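## Task

A wooden die sits loose on the palm of the upturned hand. Roll it using this hand alone until the five-pip face points up; its rotation about the vertical is irrelevant (the goal picture is one example). The wrist camera, its post and the arm's final link count as the hand. Contact with anything else, or the die leaving the hand, fails the task. To end, keep the die at rest for a moment on the palm or fingers, clear of the wrist, camera and post, with the palm facing straight up. No hand motor may read moving or overload or be accumulating toward shutdown, except one that was off from the first reading. Then declare completion. The hand is opened at that point, and the result must still hold with it open. Anything kept in place only by the robot does not count, except resting on the open hand.

## Robot and tools

Robot: a single six-joint arm ending in a right hand with index, middle and ring fingers plus a thumb, driven by 16 motors. A fixed mast sits at the wrist on the palm side (x +0.05 to +0.10, z -0.16 to -0.11, up to y = +0.06 m) and can collide with things. Fingertips have grippy rubber caps; the rest of the hand is slippery.

Frames. The scene frame has its origin on the table under the arm base, +z up, +y to the left when looking along +x. Results report the hand point position (m), orientation quaternion wxyz and velocities in this frame. The hand point lies in front of the palm where thumb tip meets index and middle tips. Its own axes: +z along straightened fingers toward the tips, +x across the palm away from the thumb, +y out of the palm face (the face is at y = -0.062 m). Straight fingers hinge at z = -0.017 m and reach 0.139 m beyond; bending moves tips toward +y. A palm facing straight up means hand-point +y points along world +z.

The row. Every command uses one row of 24 numbers, each in [-1, 1], for the single arm. Order: dx, dy, dz, rx, ry, rz, then index_mcp, index_abd, index_pip, index_dip, middle_mcp, middle_abd, middle_pip, middle_dip, ring_mcp, ring_abd, ring_pip, ring_dip, thumb_cmc, thumb_axl, thumb_mcp, thumb_ipl, current_limit, speed.
- dx..rz are an offset, not a pose, expressed in the hand point's own axes and measured from the hand point pose in the most recent result that shows it (before any such result in a scene, and for second or later calls in one reply, from where the robot is when the action begins). 1.0 equals 0.6 m or 180 degrees; rx, ry, rz form one rotation vector. Every row is counted from that same base, not from the row before. All zeros therefore pulls the arm back to that base; it is not a pause.
- The 16 hinge numbers are absolute goal angles scaled linearly between each hinge's two stops (degrees at +1, -1; value where straight). Fingers: _mcp bends at the knuckle toward the palm as it goes to -1 (-18, +128; +0.75); _abd swings the finger sideways away from the thumb toward -1 (-60, +60; +0.00); _pip (-29, +108; +0.58); _dip (-21, +117; +0.70). Thumb: thumb_cmc toward -1 brings the thumb from beside the palm to in front of it (-20, +120; +0.71); thumb_axl rolls it about its length (-27, +140; +0.68); thumb_mcp (-69, +109; +0.23) and thumb_ipl (-77, +108; +0.17) bend it, toward +z when axl is straight, and along the cmc swing direction when axl is near -0.40.
- current_limit maps -1..+1 to 0..550 mA (floor 11 mA); low values may leave fingers too weak to lift and also slow them. speed sets set-point rate to (speed+1)/2 of 5.9 rad/s. Both persist until rewritten; initial values +0.4 and -0.6.

Tools.
- execute_actions {actions, pictures}: actions is an empty list (just read state), one action {rows: 1-15 rows, steps: up to 15, default 15; each row lasts one 1/30 s step, last row repeats}, or one wait {steps: up to 300}, counted from the previous result including your reply time. pictures toggles images.
- move {target, speed, stop_force}: target is one 24-number row (offset as above); the hand point follows a straight path lasting 0.5-10 s, with speed in m/s 0.002-0.5 (default 0.25; turning up to twice that in rad/s). Hand numbers are sent at the start. stop_force (9-40 N, available after 0.2 s) halts the path when the wrist sensor sees that much extra push along the target line; omit it when moving away from a contact. The path ignores obstacles.
- wait {seconds: 0-10}: sends nothing new.
- zoom_image {camera: cam_high or cam_wrist, region [x0,y0,x1,y1] pixels, at most 504x504}.
- show_instructions: shows reference images.
- finished_scene {scene: 1 or 2}: ends and grades that scene; irreversible. Call it only once the goal is met.

Motion limits: each step the commanded pose is clipped to 100 mm and 16 degrees from the measured pose; commands lag about 0.17 s; position is favoured over orientation. Check the reported pose and send the remainder later.

Results. State line: pose, velocities, Wrist force and Wrist torque in hand axes (noisy, offsets up to 4 N, saturate near 50 N). Per motor: hand_goal, hand_measured (same scale), hand_current_ma (positive pushes toward -1), hand_state (moving, goal, blocked, overload). HELD marks steps the clearance check withheld; "pose unreachable" means it changed them. move adds a line: done, off_target, moving, held, contact, fault, plus limits=paced or limits=held, and distance from target. "Hand target" shows where the controller drives. Cameras: cam_high 672x504, cam_wrist 504x504.

Avoid: motors at 495 mA or more accumulate seconds and shut off at 5 s for 10 s, so keep grips gentle and current_limit moderate. Contact torque past joint limits (wrist joints 25.4 N m) or 150 N force stops the arm for 10 s. Keep the object off the mast, wrist and camera, never let it fall or touch the table, and knock nothing off the table. Motors heat under load; brakes engage at 85 °C. An occasional nudge may hit the object.

Each tool is called after "Emit:" as name(argument=value, ...) on one line, values as JSON.

Reference images:

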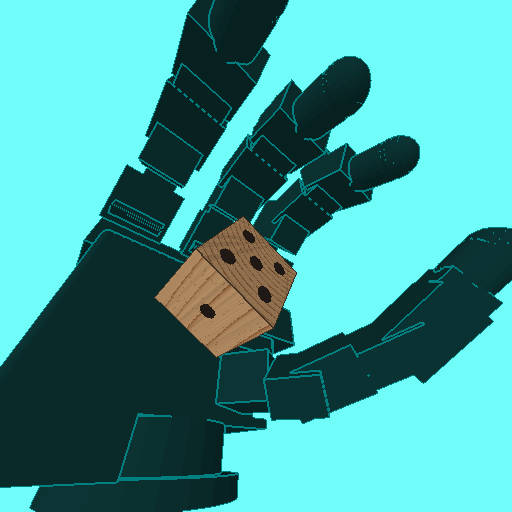

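## Session

Emit:
execute_actions(actions=[])

Scene clock: 0.00 s of 4800.00 s.
end_effector_position=(+0.6072, +0.0770, +0.4577) hand_goal=(+0.046, +0.000, -0.008, +0.280, +0.046, +0.000, -0.008, +0.280, +0.046, +0.000, -0.008, +0.280, -0.104, +0.266, +0.032, -0.018) hand_measured=(+0.062, +0.000, -0.006, +0.282, +0.062, +0.000, -0.006, +0.282, +0.062, +0.000, -0.006, +0.282, -0.092, +0.270, +0.034, -0.016) hand_current_ma=(+85, +0, +14, +12, +85, +0, +14, +12, +87, +0, +14, +12, +67, +29, +11, +12) hand_state=(goal, goal, goal, goal, goal, goal, goal, goal, goal, goal, goal, goal, goal, goal, goal, goal) hand_current_limit=0.40 hand_speed=-0.60 end_effector_quat_wxyz=(+0.474, +0.475, +0.536, +0.512) end_effector_velocity=(+0.000, +0.000, +0.000) end_effector_angular_velocity=(-0.000, -0.001, +0.000)
Joint positions: [-0.182 -1.166  2.227 -4.159 -1.32  -0.038]
Joint velocities: [ 0.    -0.    -0.001 -0.     0.    -0.   ]
Motor temperatures (°C, as the motors report them): [26 29 28 31 36 39]
Wrist force (N, on the end effector, along its own x y z axes, offset not removed): no reading
Wrist torque (N m, same axes, about the end effector's origin, offset not removed): no reading
Hand target: +0.607, +0.077, +0.458; +0.474, +0.475, +0.536, +0.512

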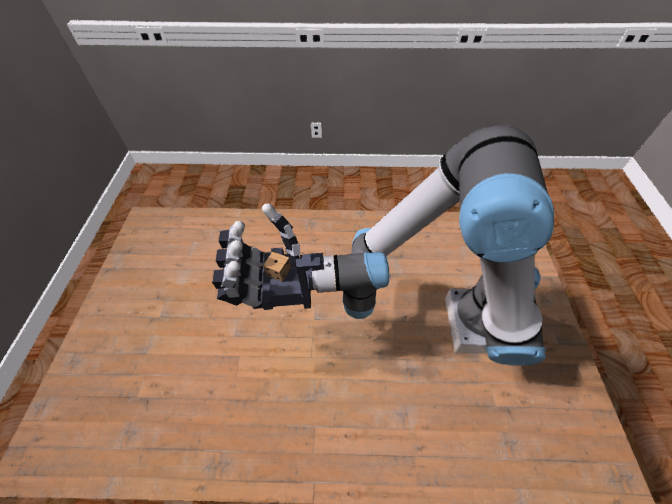

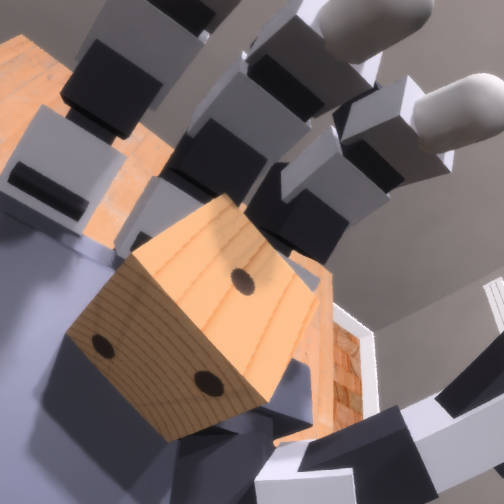

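Emit:
zoom_image(camera="cam_high", region=[200, 190, 340, 320])

Region (200, 190, 340, 320) of cam_high's 672x504 image, scaled by 3.600, with more detail than that image has; it fills the top 468 rows of this view, and the rest is white.

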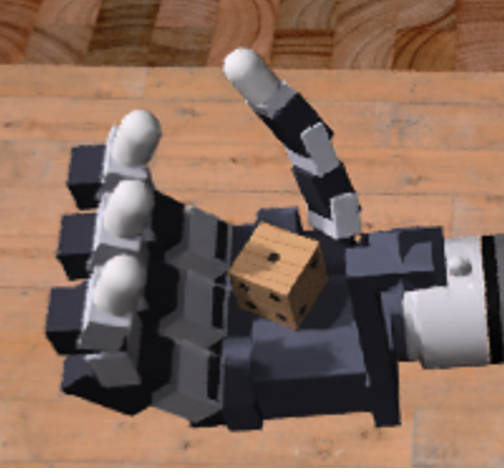

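Emit:
move(target=[0,0,0,0.13,0,-0.04,0.75,0,-0.6,0.4,0.75,0,-0.6,0.4,0.75,0,-0.6,0.4,-0.1,0.27,0.03,0,0.4,-0.6], speed=0.1)

Scene clock: 13.80 s of 4800.00 s.
end_effector_position=(+0.6070, +0.0770, +0.4576) hand_goal=(+0.750, +0.000, -0.600, +0.400, +0.750, +0.000, -0.600, +0.400, +0.750, +0.000, -0.600, +0.400, -0.100, +0.270, +0.030, +0.000) hand_measured=(+0.758, +0.000, -0.596, +0.398, +0.758, +0.000, -0.596, +0.398, +0.758, +0.000, -0.596, +0.398, -0.092, +0.270, +0.030, -0.004) hand_current_ma=(+40, +0, +21, -13, +45, +0, +21, -12, +47, -1, +21, -13, +43, +4, -4, -21) hand_state=(goal, goal, goal, goal, goal, goal, goal, goal, goal, goal, goal, goal, goal, goal, goal, goal) hand_current_limit=0.40 hand_speed=-0.60 end_effector_quat_wxyz=(+0.399, +0.527, +0.657, +0.363) end_effector_velocity=(+0.000, +0.001, -0.000) end_effector_angular_velocity=(-0.003, +0.010, +0.001)
Joint positions: [-0.196 -1.519  2.278 -3.443 -1.369 -0.263]
Joint velocities: [ 0.001 -0.007 -0.003  0.019 -0.003 -0.004]
Motor temperatures (°C, as the motors report them): [26 29 28 31 36 39]
Wrist force (N, on the end effector, along its own x y z axes, offset not removed): [-0.9 0.9 -2.1]
Wrist torque (N m, same axes, about the end effector's origin, offset not removed): [0.56 0.07 -0.33]
Hand target: +0.607, +0.077, +0.458; +0.399, +0.527, +0.657, +0.362
Off the commanded pose: 0.000 m, 0 deg.
move: done
camera_calibration (this result's frames):
cam_wrist: T_world_to_cam=[[0.364789, -0.638682, 0.677506, -0.448561], [-0.80222, -0.584949, -0.119491, 0.544476], [0.472623, -0.49992, -0.725746, 0.211081], [0, 0, 0, 1]] pos_world=[0.500658, 0.137526, 0.522154]

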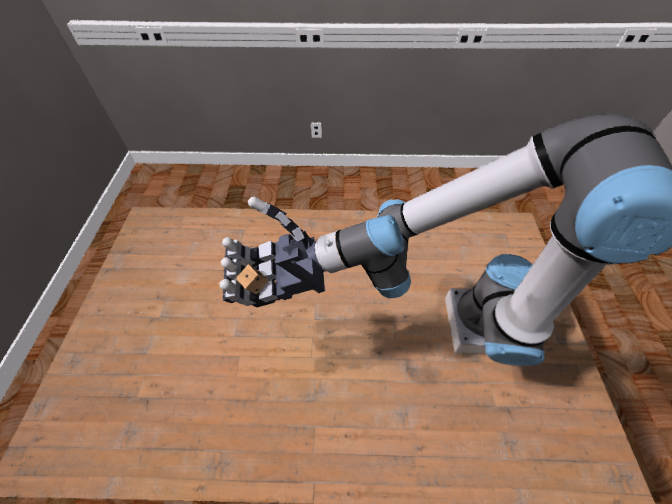

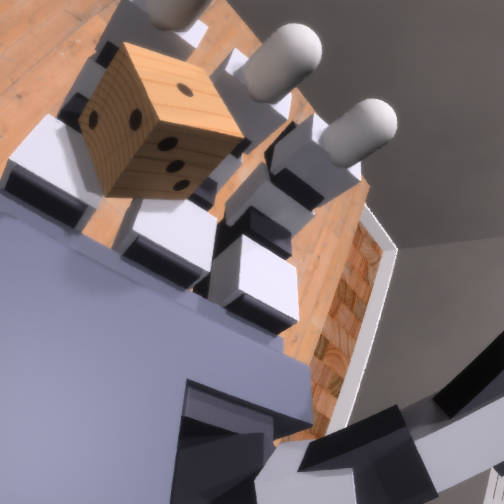

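Emit:
move(target=[0,0,0,0,0,0.07,0.75,-0.2,-0.6,0.4,0.75,-0.25,-0.6,0.4,0.75,-0.1,0.1,0.0,-0.1,0.27,0.03,0,0.4,-0.8], speed=0.1)

Scene clock: 19.90 s of 4800.00 s.
end_effector_position=(+0.6070, +0.0770, +0.4576) hand_goal=(+0.750, -0.200, -0.600, +0.400, +0.750, -0.250, -0.600, +0.400, +0.750, -0.100, +0.100, +0.000, -0.100, +0.270, +0.030, +0.000) hand_measured=(+0.758, -0.198, -0.596, +0.398, +0.758, -0.246, -0.596, +0.398, +0.760, -0.096, +0.100, +0.002, -0.092, +0.270, +0.030, -0.004) hand_current_ma=(+41, +14, +21, -13, +45, +16, +21, -12, +56, +13, +1, +16, +43, +4, -4, -21) hand_state=(goal, goal, goal, goal, goal, goal, goal, goal, goal, goal, goal, goal, goal, goal, goal, goal) hand_current_limit=0.40 hand_speed=-0.80 end_effector_quat_wxyz=(+0.357, +0.596, +0.595, +0.404) end_effector_velocity=(-0.000, +0.000, +0.000) end_effector_angular_velocity=(+0.000, -0.000, +0.000)
Joint positions: [-0.142 -1.514  2.26  -3.435 -1.417 -0.019]
Joint velocities: [ 0.001  0.     0.    -0.001 -0.     0.001]
Motor temperatures (°C, as the motors report them): [26 29 28 31 36 39]
Wrist force (N, on the end effector, along its own x y z axes, offset not removed): [-2.3 -0.1 -0.8]
Wrist torque (N m, same axes, about the end effector's origin, offset not removed): [0.20 0.22 -0.37]
Hand target: +0.607, +0.077, +0.458; +0.357, +0.596, +0.595, +0.404
Off the commanded pose: 0.000 m, 0 deg.
move: done
camera_calibration (this result's frames):
cam_wrist: T_world_to_cam=[[0.306257, -0.790479, 0.530424, -0.334026], [-0.853312, -0.474952, -0.215124, 0.610769], [0.421977, -0.386735, -0.819983, 0.276208], [0, 0, 0, 1]] pos_world=[0.50692, 0.132865, 0.535052]

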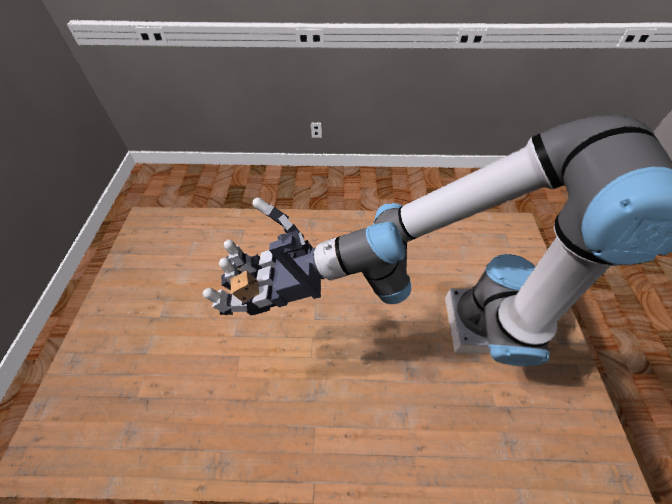

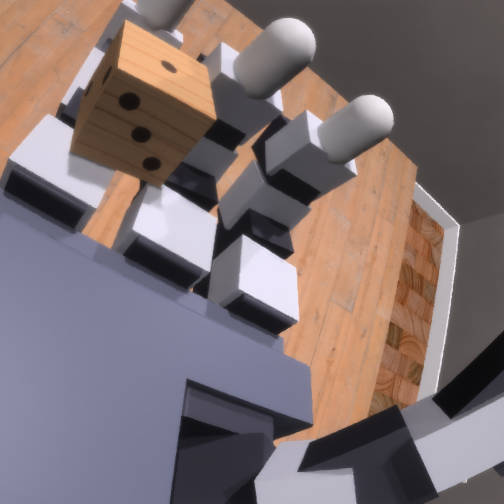

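Emit:
move(target=[0,0,0,0,0,0.03,0.75,0,-0.6,0.4,0.75,0,0.1,0,0.75,-0.1,-0.8,0.4,-0.1,0.27,0.03,0,0.4,-0.8], speed=0.1)

Scene clock: 24.50 s of 4800.00 s.
end_effector_position=(+0.6070, +0.0770, +0.4576) hand_goal=(+0.750, +0.000, -0.600, +0.400, +0.750, +0.000, +0.100, +0.000, +0.750, -0.100, -0.800, +0.400, -0.100, +0.270, +0.030, +0.000) hand_measured=(+0.758, -0.002, -0.596, +0.398, +0.758, -0.002, +0.100, +0.004, +0.760, -0.098, -0.788, +0.398, -0.092, +0.270, +0.030, -0.004) hand_current_ma=(+41, -12, +21, -13, +45, -12, +1, +16, +57, +12, +66, -6, +43, +4, -4, -21) hand_state=(goal, goal, goal, goal, goal, goal, goal, goal, goal, goal, goal, goal, goal, goal, goal, goal) hand_current_limit=0.40 hand_speed=-0.80 end_effector_quat_wxyz=(+0.337, +0.623, +0.567, +0.421) end_effector_velocity=(+0.000, +0.000, +0.000) end_effector_angular_velocity=(-0.000, -0.000, +0.001)
Joint positions: [-0.12  -1.512  2.25  -3.427 -1.437  0.085]
Joint velocities: [-0.    -0.     0.    -0.     0.001 -0.001]
Motor temperatures (°C, as the motors report them): [26 29 28 31 36 39]
Wrist force (N, on the end effector, along its own x y z axes, offset not removed): [-2.4 -1.0 -0.4]
Wrist torque (N m, same axes, about the end effector's origin, offset not removed): [0.06 0.14 -0.31]
Hand target: +0.607, +0.077, +0.458; +0.337, +0.623, +0.567, +0.421
Off the commanded pose: 0.000 m, 0 deg.
move: done
camera_calibration (this result's frames):
cam_wrist: T_world_to_cam=[[0.276598, -0.844265, 0.459033, -0.279209], [-0.872251, -0.421041, -0.248801, 0.633517], [0.403325, -0.331574, -0.85287, 0.298325], [0, 0, 0, 1]] pos_world=[0.509493, 0.129927, 0.540218]

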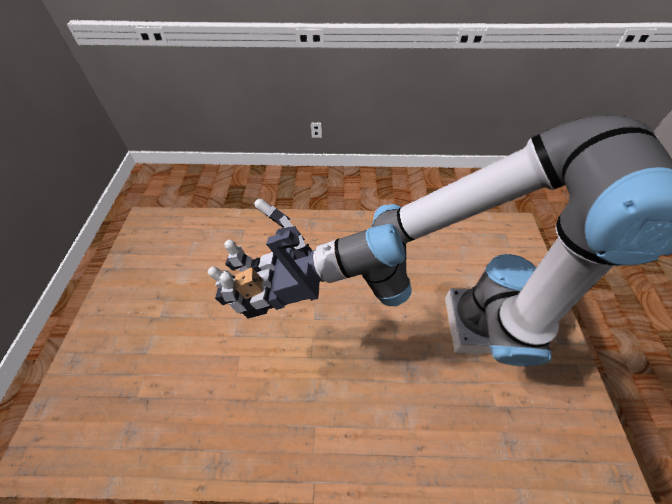

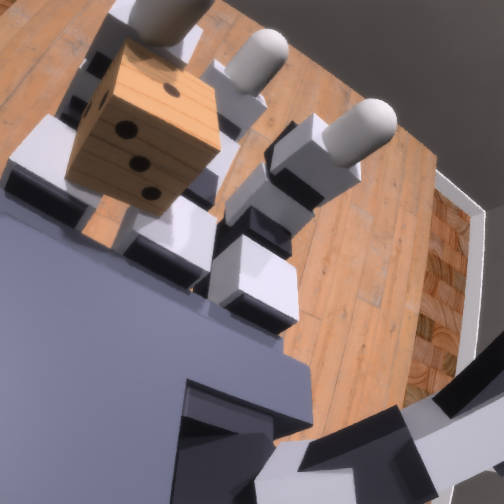

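Emit:
move(target=[0,0,0,0.03,0,0.07,0.4,0.1,-0.3,0.4,0.8,0,0.2,-0.3,0.7,-0.1,-0.65,0.5,-0.1,0.27,0.03,0,0.4,-0.7], speed=0.06)

Scene clock: 30.30 s of 4800.00 s.
end_effector_position=(+0.6069, +0.0770, +0.4575) hand_goal=(+0.400, +0.100, -0.300, +0.400, +0.800, +0.000, +0.200, -0.300, +0.700, -0.100, -0.650, +0.500, -0.100, +0.270, +0.030, +0.000) hand_measured=(+0.424, +0.098, -0.300, +0.398, +0.810, -0.002, +0.200, -0.296, +0.720, -0.098, -0.650, +0.498, -0.092, +0.270, +0.030, -0.004) hand_current_ma=(+128, -8, -4, -13, +56, -9, +4, +17, +112, +12, -5, -13, +43, +4, -4, -21) hand_state=(blocked, goal, goal, goal, goal, goal, goal, goal, blocked, goal, goal, goal, goal, goal, goal, goal) hand_current_limit=0.40 hand_speed=-0.70 end_effector_quat_wxyz=(+0.260, +0.696, +0.514, +0.428) end_effector_velocity=(+0.000, +0.000, +0.000) end_effector_angular_velocity=(+0.008, +0.005, -0.002)
Joint positions: [-0.087 -1.572  2.198 -3.225 -1.448  0.308]
Joint velocities: [ 0.002 -0.003 -0.004  0.011  0.     0.009]
Motor temperatures (°C, as the motors report them): [26 29 28 31 36 39]
Wrist force (N, on the end effector, along its own x y z axes, offset not removed): [-3.5 1.3 -1.4]
Wrist torque (N m, same axes, about the end effector's origin, offset not removed): [0.55 0.35 -0.46]
Hand target: +0.607, +0.077, +0.458; +0.259, +0.697, +0.514, +0.428
Off the commanded pose: 0.000 m, 0 deg.
move: done
camera_calibration (this result's frames):
cam_wrist: T_world_to_cam=[[0.243995, -0.936001, 0.253709, -0.158386], [-0.925928, -0.302627, -0.225998, 0.64647], [0.288313, -0.179774, -0.940509, 0.396531], [0, 0, 0, 1]] pos_world=[0.522905, 0.118676, 0.559226]

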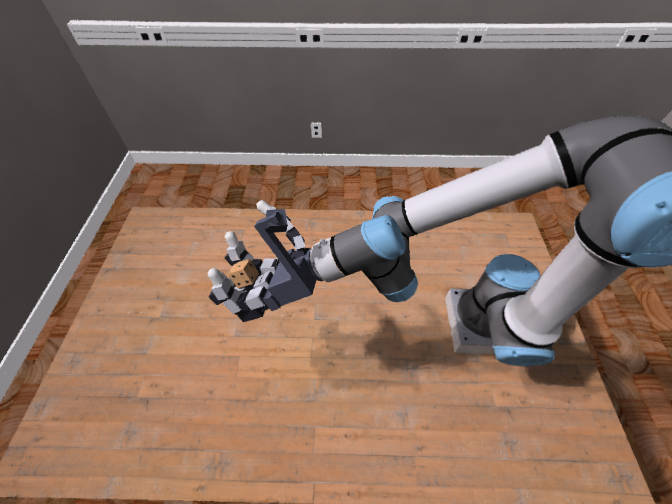

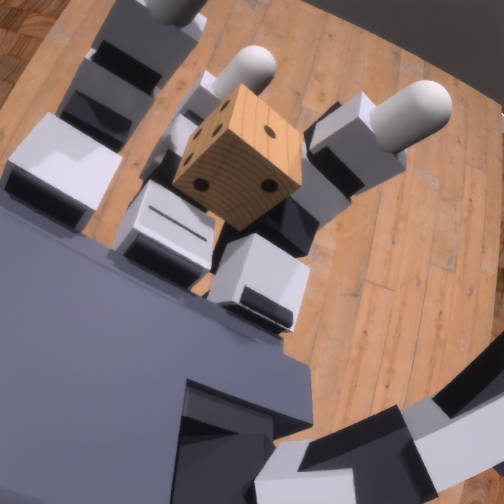

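Yawed nicely. Level the roll and even the fingers.

Emit:
move(target=[0,0,0,0,0,-0.14,0.7,-0.05,-0.5,0.4,0.7,0.05,-0.5,0.4,0.5,0,-0.5,0.4,-0.1,0.27,0.03,0,0.4,-0.88], speed=0.1)

Emit:
move(target=[0,0,0,0,0,0,-0.1,-0.05,-0.5,0.2,-0.1,0.05,-0.5,0.2,-0.1,0,-0.5,0.4,-0.4,0.27,0.03,0,0.4,-0.8])

Scene clock: 38.40 s of 4800.00 s.
end_effector_position=(+0.6070, +0.0770, +0.4576) hand_goal=(+0.700, -0.050, -0.500, +0.400, +0.700, +0.050, -0.500, +0.400, +0.500, +0.000, -0.500, +0.400, -0.100, +0.270, +0.030, +0.000) hand_measured=(+0.706, -0.048, -0.494, +0.398, +0.726, +0.048, -0.490, +0.398, +0.524, -0.002, -0.500, +0.402, -0.092, +0.270, +0.030, -0.004) hand_current_ma=(+38, +15, +33, -12, +145, -13, +51, -13, +124, -11, -5, +15, +43, +4, -4, -21) hand_state=(goal, goal, goal, goal, blocked, goal, goal, goal, blocked, goal, goal, goal, goal, goal, goal, goal) hand_current_limit=0.40 hand_speed=-0.88 end_effector_quat_wxyz=(+0.347, +0.568, +0.654, +0.361) end_effector_velocity=(+0.000, +0.000, +0.001) end_effector_angular_velocity=(-0.002, -0.001, +0.002)
Joint positions: [-0.187 -1.585  2.252 -3.258 -1.363 -0.184]
Joint velocities: [-0.001 -0.    -0.001 -0.     0.001 -0.003]
Motor temperatures (°C, as the motors report them): [26 29 28 31 36 39]
Wrist force (N, on the end effector, along its own x y z axes, offset not removed): [-1.1 0.3 -1.7]
Wrist torque (N m, same axes, about the end effector's origin, offset not removed): [0.23 0.00 -0.24]
Hand target: +0.607, +0.077, +0.458; +0.347, +0.567, +0.654, +0.361
Off the commanded pose: 0.000 m, 0 deg.
move: done
camera_calibration (this result's frames):
cam_wrist: T_world_to_cam=[[0.411906, -0.702078, 0.580879, -0.428033], [-0.824382, -0.558717, -0.0907153, 0.542689], [0.388236, -0.4415, -0.808919, 0.29587], [0, 0, 0, 1]] pos_world=[0.508825, 0.133324, 0.537201]

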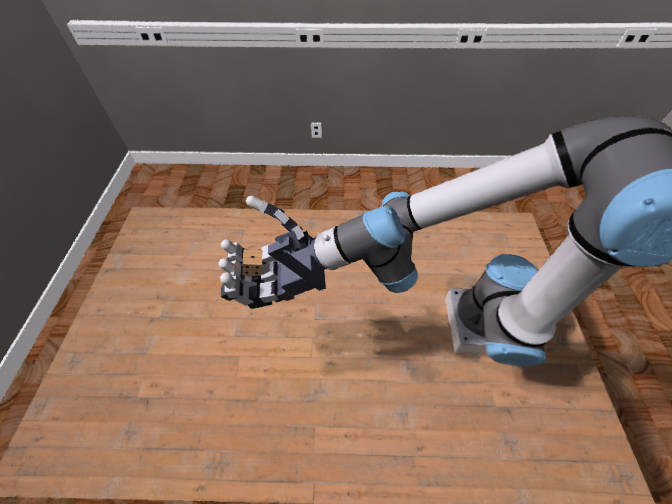

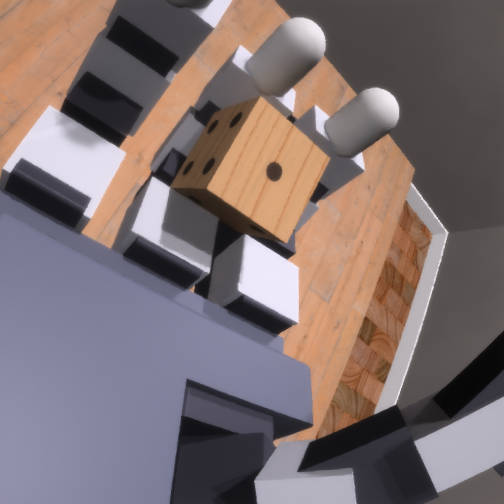

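Scene clock: 40.33 s of 4800.00 s.
end_effector_position=(+0.6070, +0.0770, +0.4576) hand_goal=(-0.100, -0.050, -0.500, +0.200, -0.100, +0.050, -0.500, +0.200, -0.100, +0.000, -0.500, +0.400, -0.400, +0.270, +0.030, +0.000) hand_measured=(-0.040, -0.048, -0.494, +0.202, -0.034, +0.044, -0.498, +0.202, -0.082, -0.002, -0.500, +0.402, -0.398, +0.270, +0.034, -0.002) hand_current_ma=(+336, +12, +30, +12, +368, -27, +10, +12, +97, -11, -5, +12, +16, +4, +27, -12) hand_state=(blocked, goal, goal, goal, blocked, goal, goal, goal, goal, goal, goal, goal, goal, goal, goal, goal) hand_current_limit=0.40 hand_speed=-0.80 end_effector_quat_wxyz=(+0.347, +0.568, +0.654, +0.361) end_effector_velocity=(-0.000, +0.001, -0.000) end_effector_angular_velocity=(-0.001, +0.001, +0.001)
Joint positions: [-0.187 -1.585  2.252 -3.258 -1.363 -0.184]
Joint velocities: [ 0.001  0.     0.     0.001 -0.    -0.001]
Motor temperatures (°C, as the motors report them): [26 29 28 31 36 39]
Wrist force (N, on the end effector, along its own x y z axes, offset not removed): [-1.0 1.9 -1.8]
Wrist torque (N m, same axes, about the end effector's origin, offset not removed): [0.44 0.05 -0.19]
Hand target: +0.607, +0.077, +0.458; +0.347, +0.568, +0.654, +0.361
Off the commanded pose: 0.000 m, 0 deg.
move: done
camera_calibration (this result's frames):
cam_wrist: T_world_to_cam=[[0.411904, -0.70209, 0.580865, -0.428031], [-0.824385, -0.558711, -0.0907238, 0.542687], [0.388232, -0.441487, -0.808928, 0.295869], [0, 0, 0, 1]] pos_world=[0.508826, 0.133311, 0.5372]

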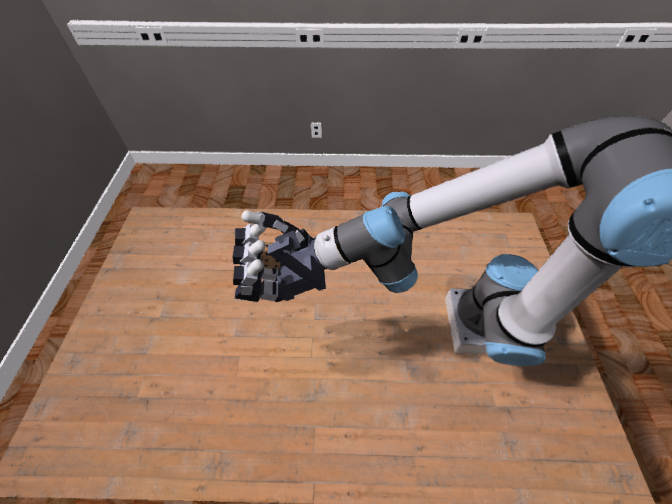

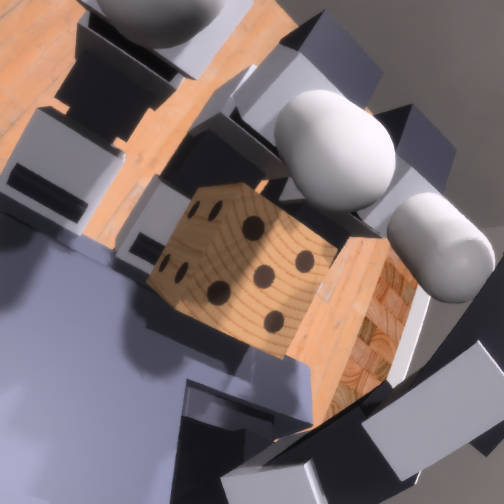

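Emit:
move(target=[0,0,0,0,0,0,0.65,-0.05,-0.3,0.3,0.65,0.05,-0.3,0.3,0.65,0,-0.3,0.4,-0.4,0.27,0.03,0,0.4,-0.8])

Scene clock: 45.60 s of 4800.00 s.
end_effector_position=(+0.6070, +0.0770, +0.4576) hand_goal=(+0.650, -0.050, -0.300, +0.300, +0.650, +0.050, -0.300, +0.300, +0.650, +0.000, -0.300, +0.400, -0.400, +0.270, +0.030, +0.000) hand_measured=(+0.658, -0.048, -0.300, +0.298, +0.658, +0.046, -0.300, +0.298, +0.658, -0.002, -0.300, +0.402, -0.398, +0.270, +0.028, +0.000) hand_current_ma=(+44, +11, +0, -13, +48, -16, +0, -13, +43, -11, +0, +12, +10, +4, -11, +3) hand_state=(goal, goal, goal, goal, goal, goal, goal, goal, goal, goal, goal, goal, goal, goal, goal, goal) hand_current_limit=0.40 hand_speed=-0.80 end_effector_quat_wxyz=(+0.347, +0.568, +0.654, +0.361) end_effector_velocity=(+0.000, -0.000, +0.000) end_effector_angular_velocity=(-0.000, -0.001, -0.001)
Joint positions: [-0.187 -1.585  2.252 -3.258 -1.363 -0.184]
Joint velocities: [-0. -0. -0. -0. -0.  0.]
Motor temperatures (°C, as the motors report them): [26 29 28 31 36 39]
Wrist force (N, on the end effector, along its own x y z axes, offset not removed): [-0.2 0.0 -2.1]
Wrist torque (N m, same axes, about the end effector's origin, offset not removed): [0.20 -0.07 -0.30]
Hand target: +0.607, +0.077, +0.458; +0.347, +0.568, +0.654, +0.361
Off the commanded pose: 0.000 m, 0 deg.
move: done
camera_calibration (this result's frames):
cam_wrist: T_world_to_cam=[[0.411903, -0.702077, 0.580881, -0.428033], [-0.824382, -0.558717, -0.0907195, 0.542691], [0.38824, -0.4415, -0.808917, 0.29587], [0, 0, 0, 1]] pos_world=[0.508824, 0.133325, 0.537203]

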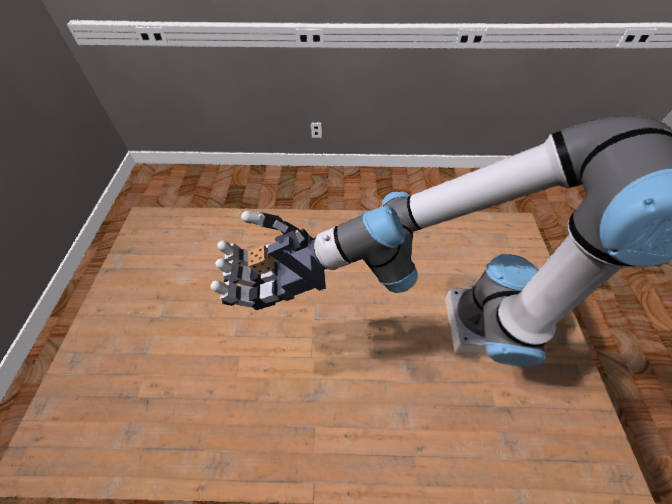

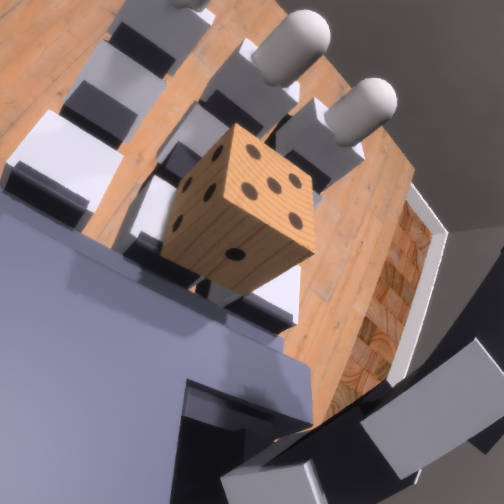

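Emit:
move(target=[0,0,0,-0.167,0,0.015,0.75,0,0.3,0.5,0.75,0,0.3,0.5,0.75,0,0.3,0.5,-0.1,0.27,0.03,0,0.4,-0.9], speed=0.12)

Scene clock: 51.67 s of 4800.00 s.
end_effector_position=(+0.6072, +0.0770, +0.4578) hand_goal=(+0.750, +0.000, +0.300, +0.500, +0.750, +0.000, +0.300, +0.500, +0.750, +0.000, +0.300, +0.500, -0.100, +0.270, +0.030, +0.000) hand_measured=(+0.760, -0.002, +0.300, +0.498, +0.760, +0.004, +0.300, +0.498, +0.760, -0.002, +0.300, +0.498, -0.098, +0.270, +0.028, +0.000) hand_current_ma=(+52, -14, +2, -11, +53, +14, +2, -11, +52, -11, +2, -11, +15, +4, -11, +3) hand_state=(goal, goal, goal, goal, goal, goal, goal, goal, goal, goal, goal, goal, goal, goal, goal, goal) hand_current_limit=0.40 hand_speed=-0.90 end_effector_quat_wxyz=(+0.473, +0.473, +0.525, +0.526) end_effector_velocity=(+0.000, +0.000, +0.000) end_effector_angular_velocity=(-0.001, -0.003, +0.000)
Joint positions: [-0.178 -1.143  2.215 -4.199 -1.319 -0.008]
Joint velocities: [ 0.001  0.003 -0.002 -0.004 -0.    -0.   ]
Motor temperatures (°C, as the motors report them): [26 29 28 31 36 39]
Wrist force (N, on the end effector, along its own x y z axes, offset not removed): [-2.7 2.6 -0.8]
Wrist torque (N m, same axes, about the end effector's origin, offset not removed): [0.42 0.16 -0.41]
Hand target: +0.607, +0.077, +0.458; +0.473, +0.473, +0.525, +0.526
Off the commanded pose: 0.000 m, 0 deg.
move: done
camera_calibration (this result's frames):
cam_wrist: T_world_to_cam=[[0.0896461, -0.765133, 0.637601, -0.253704], [-0.657964, -0.526089, -0.538808, 0.64445], [0.747695, -0.371216, -0.550592, -0.0460167], [0, 0, 0, 1]] pos_world=[0.481175, 0.127839, 0.483661]

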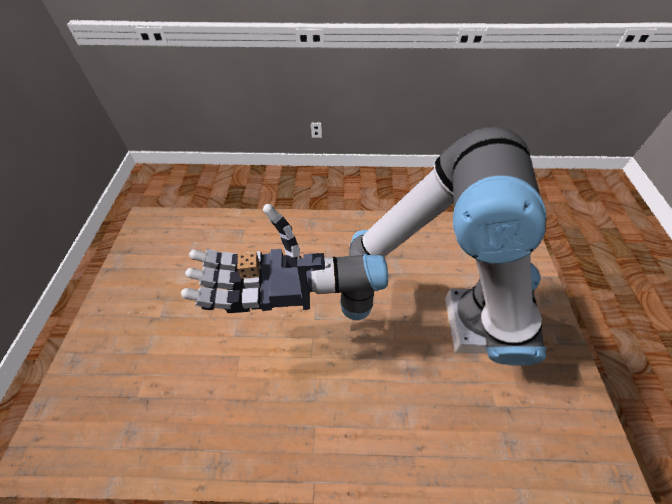

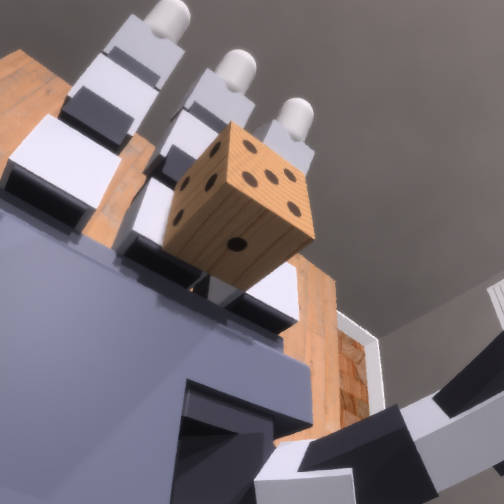

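Emit:
finished_scene(scene=1)

The scene is finished: the task was done.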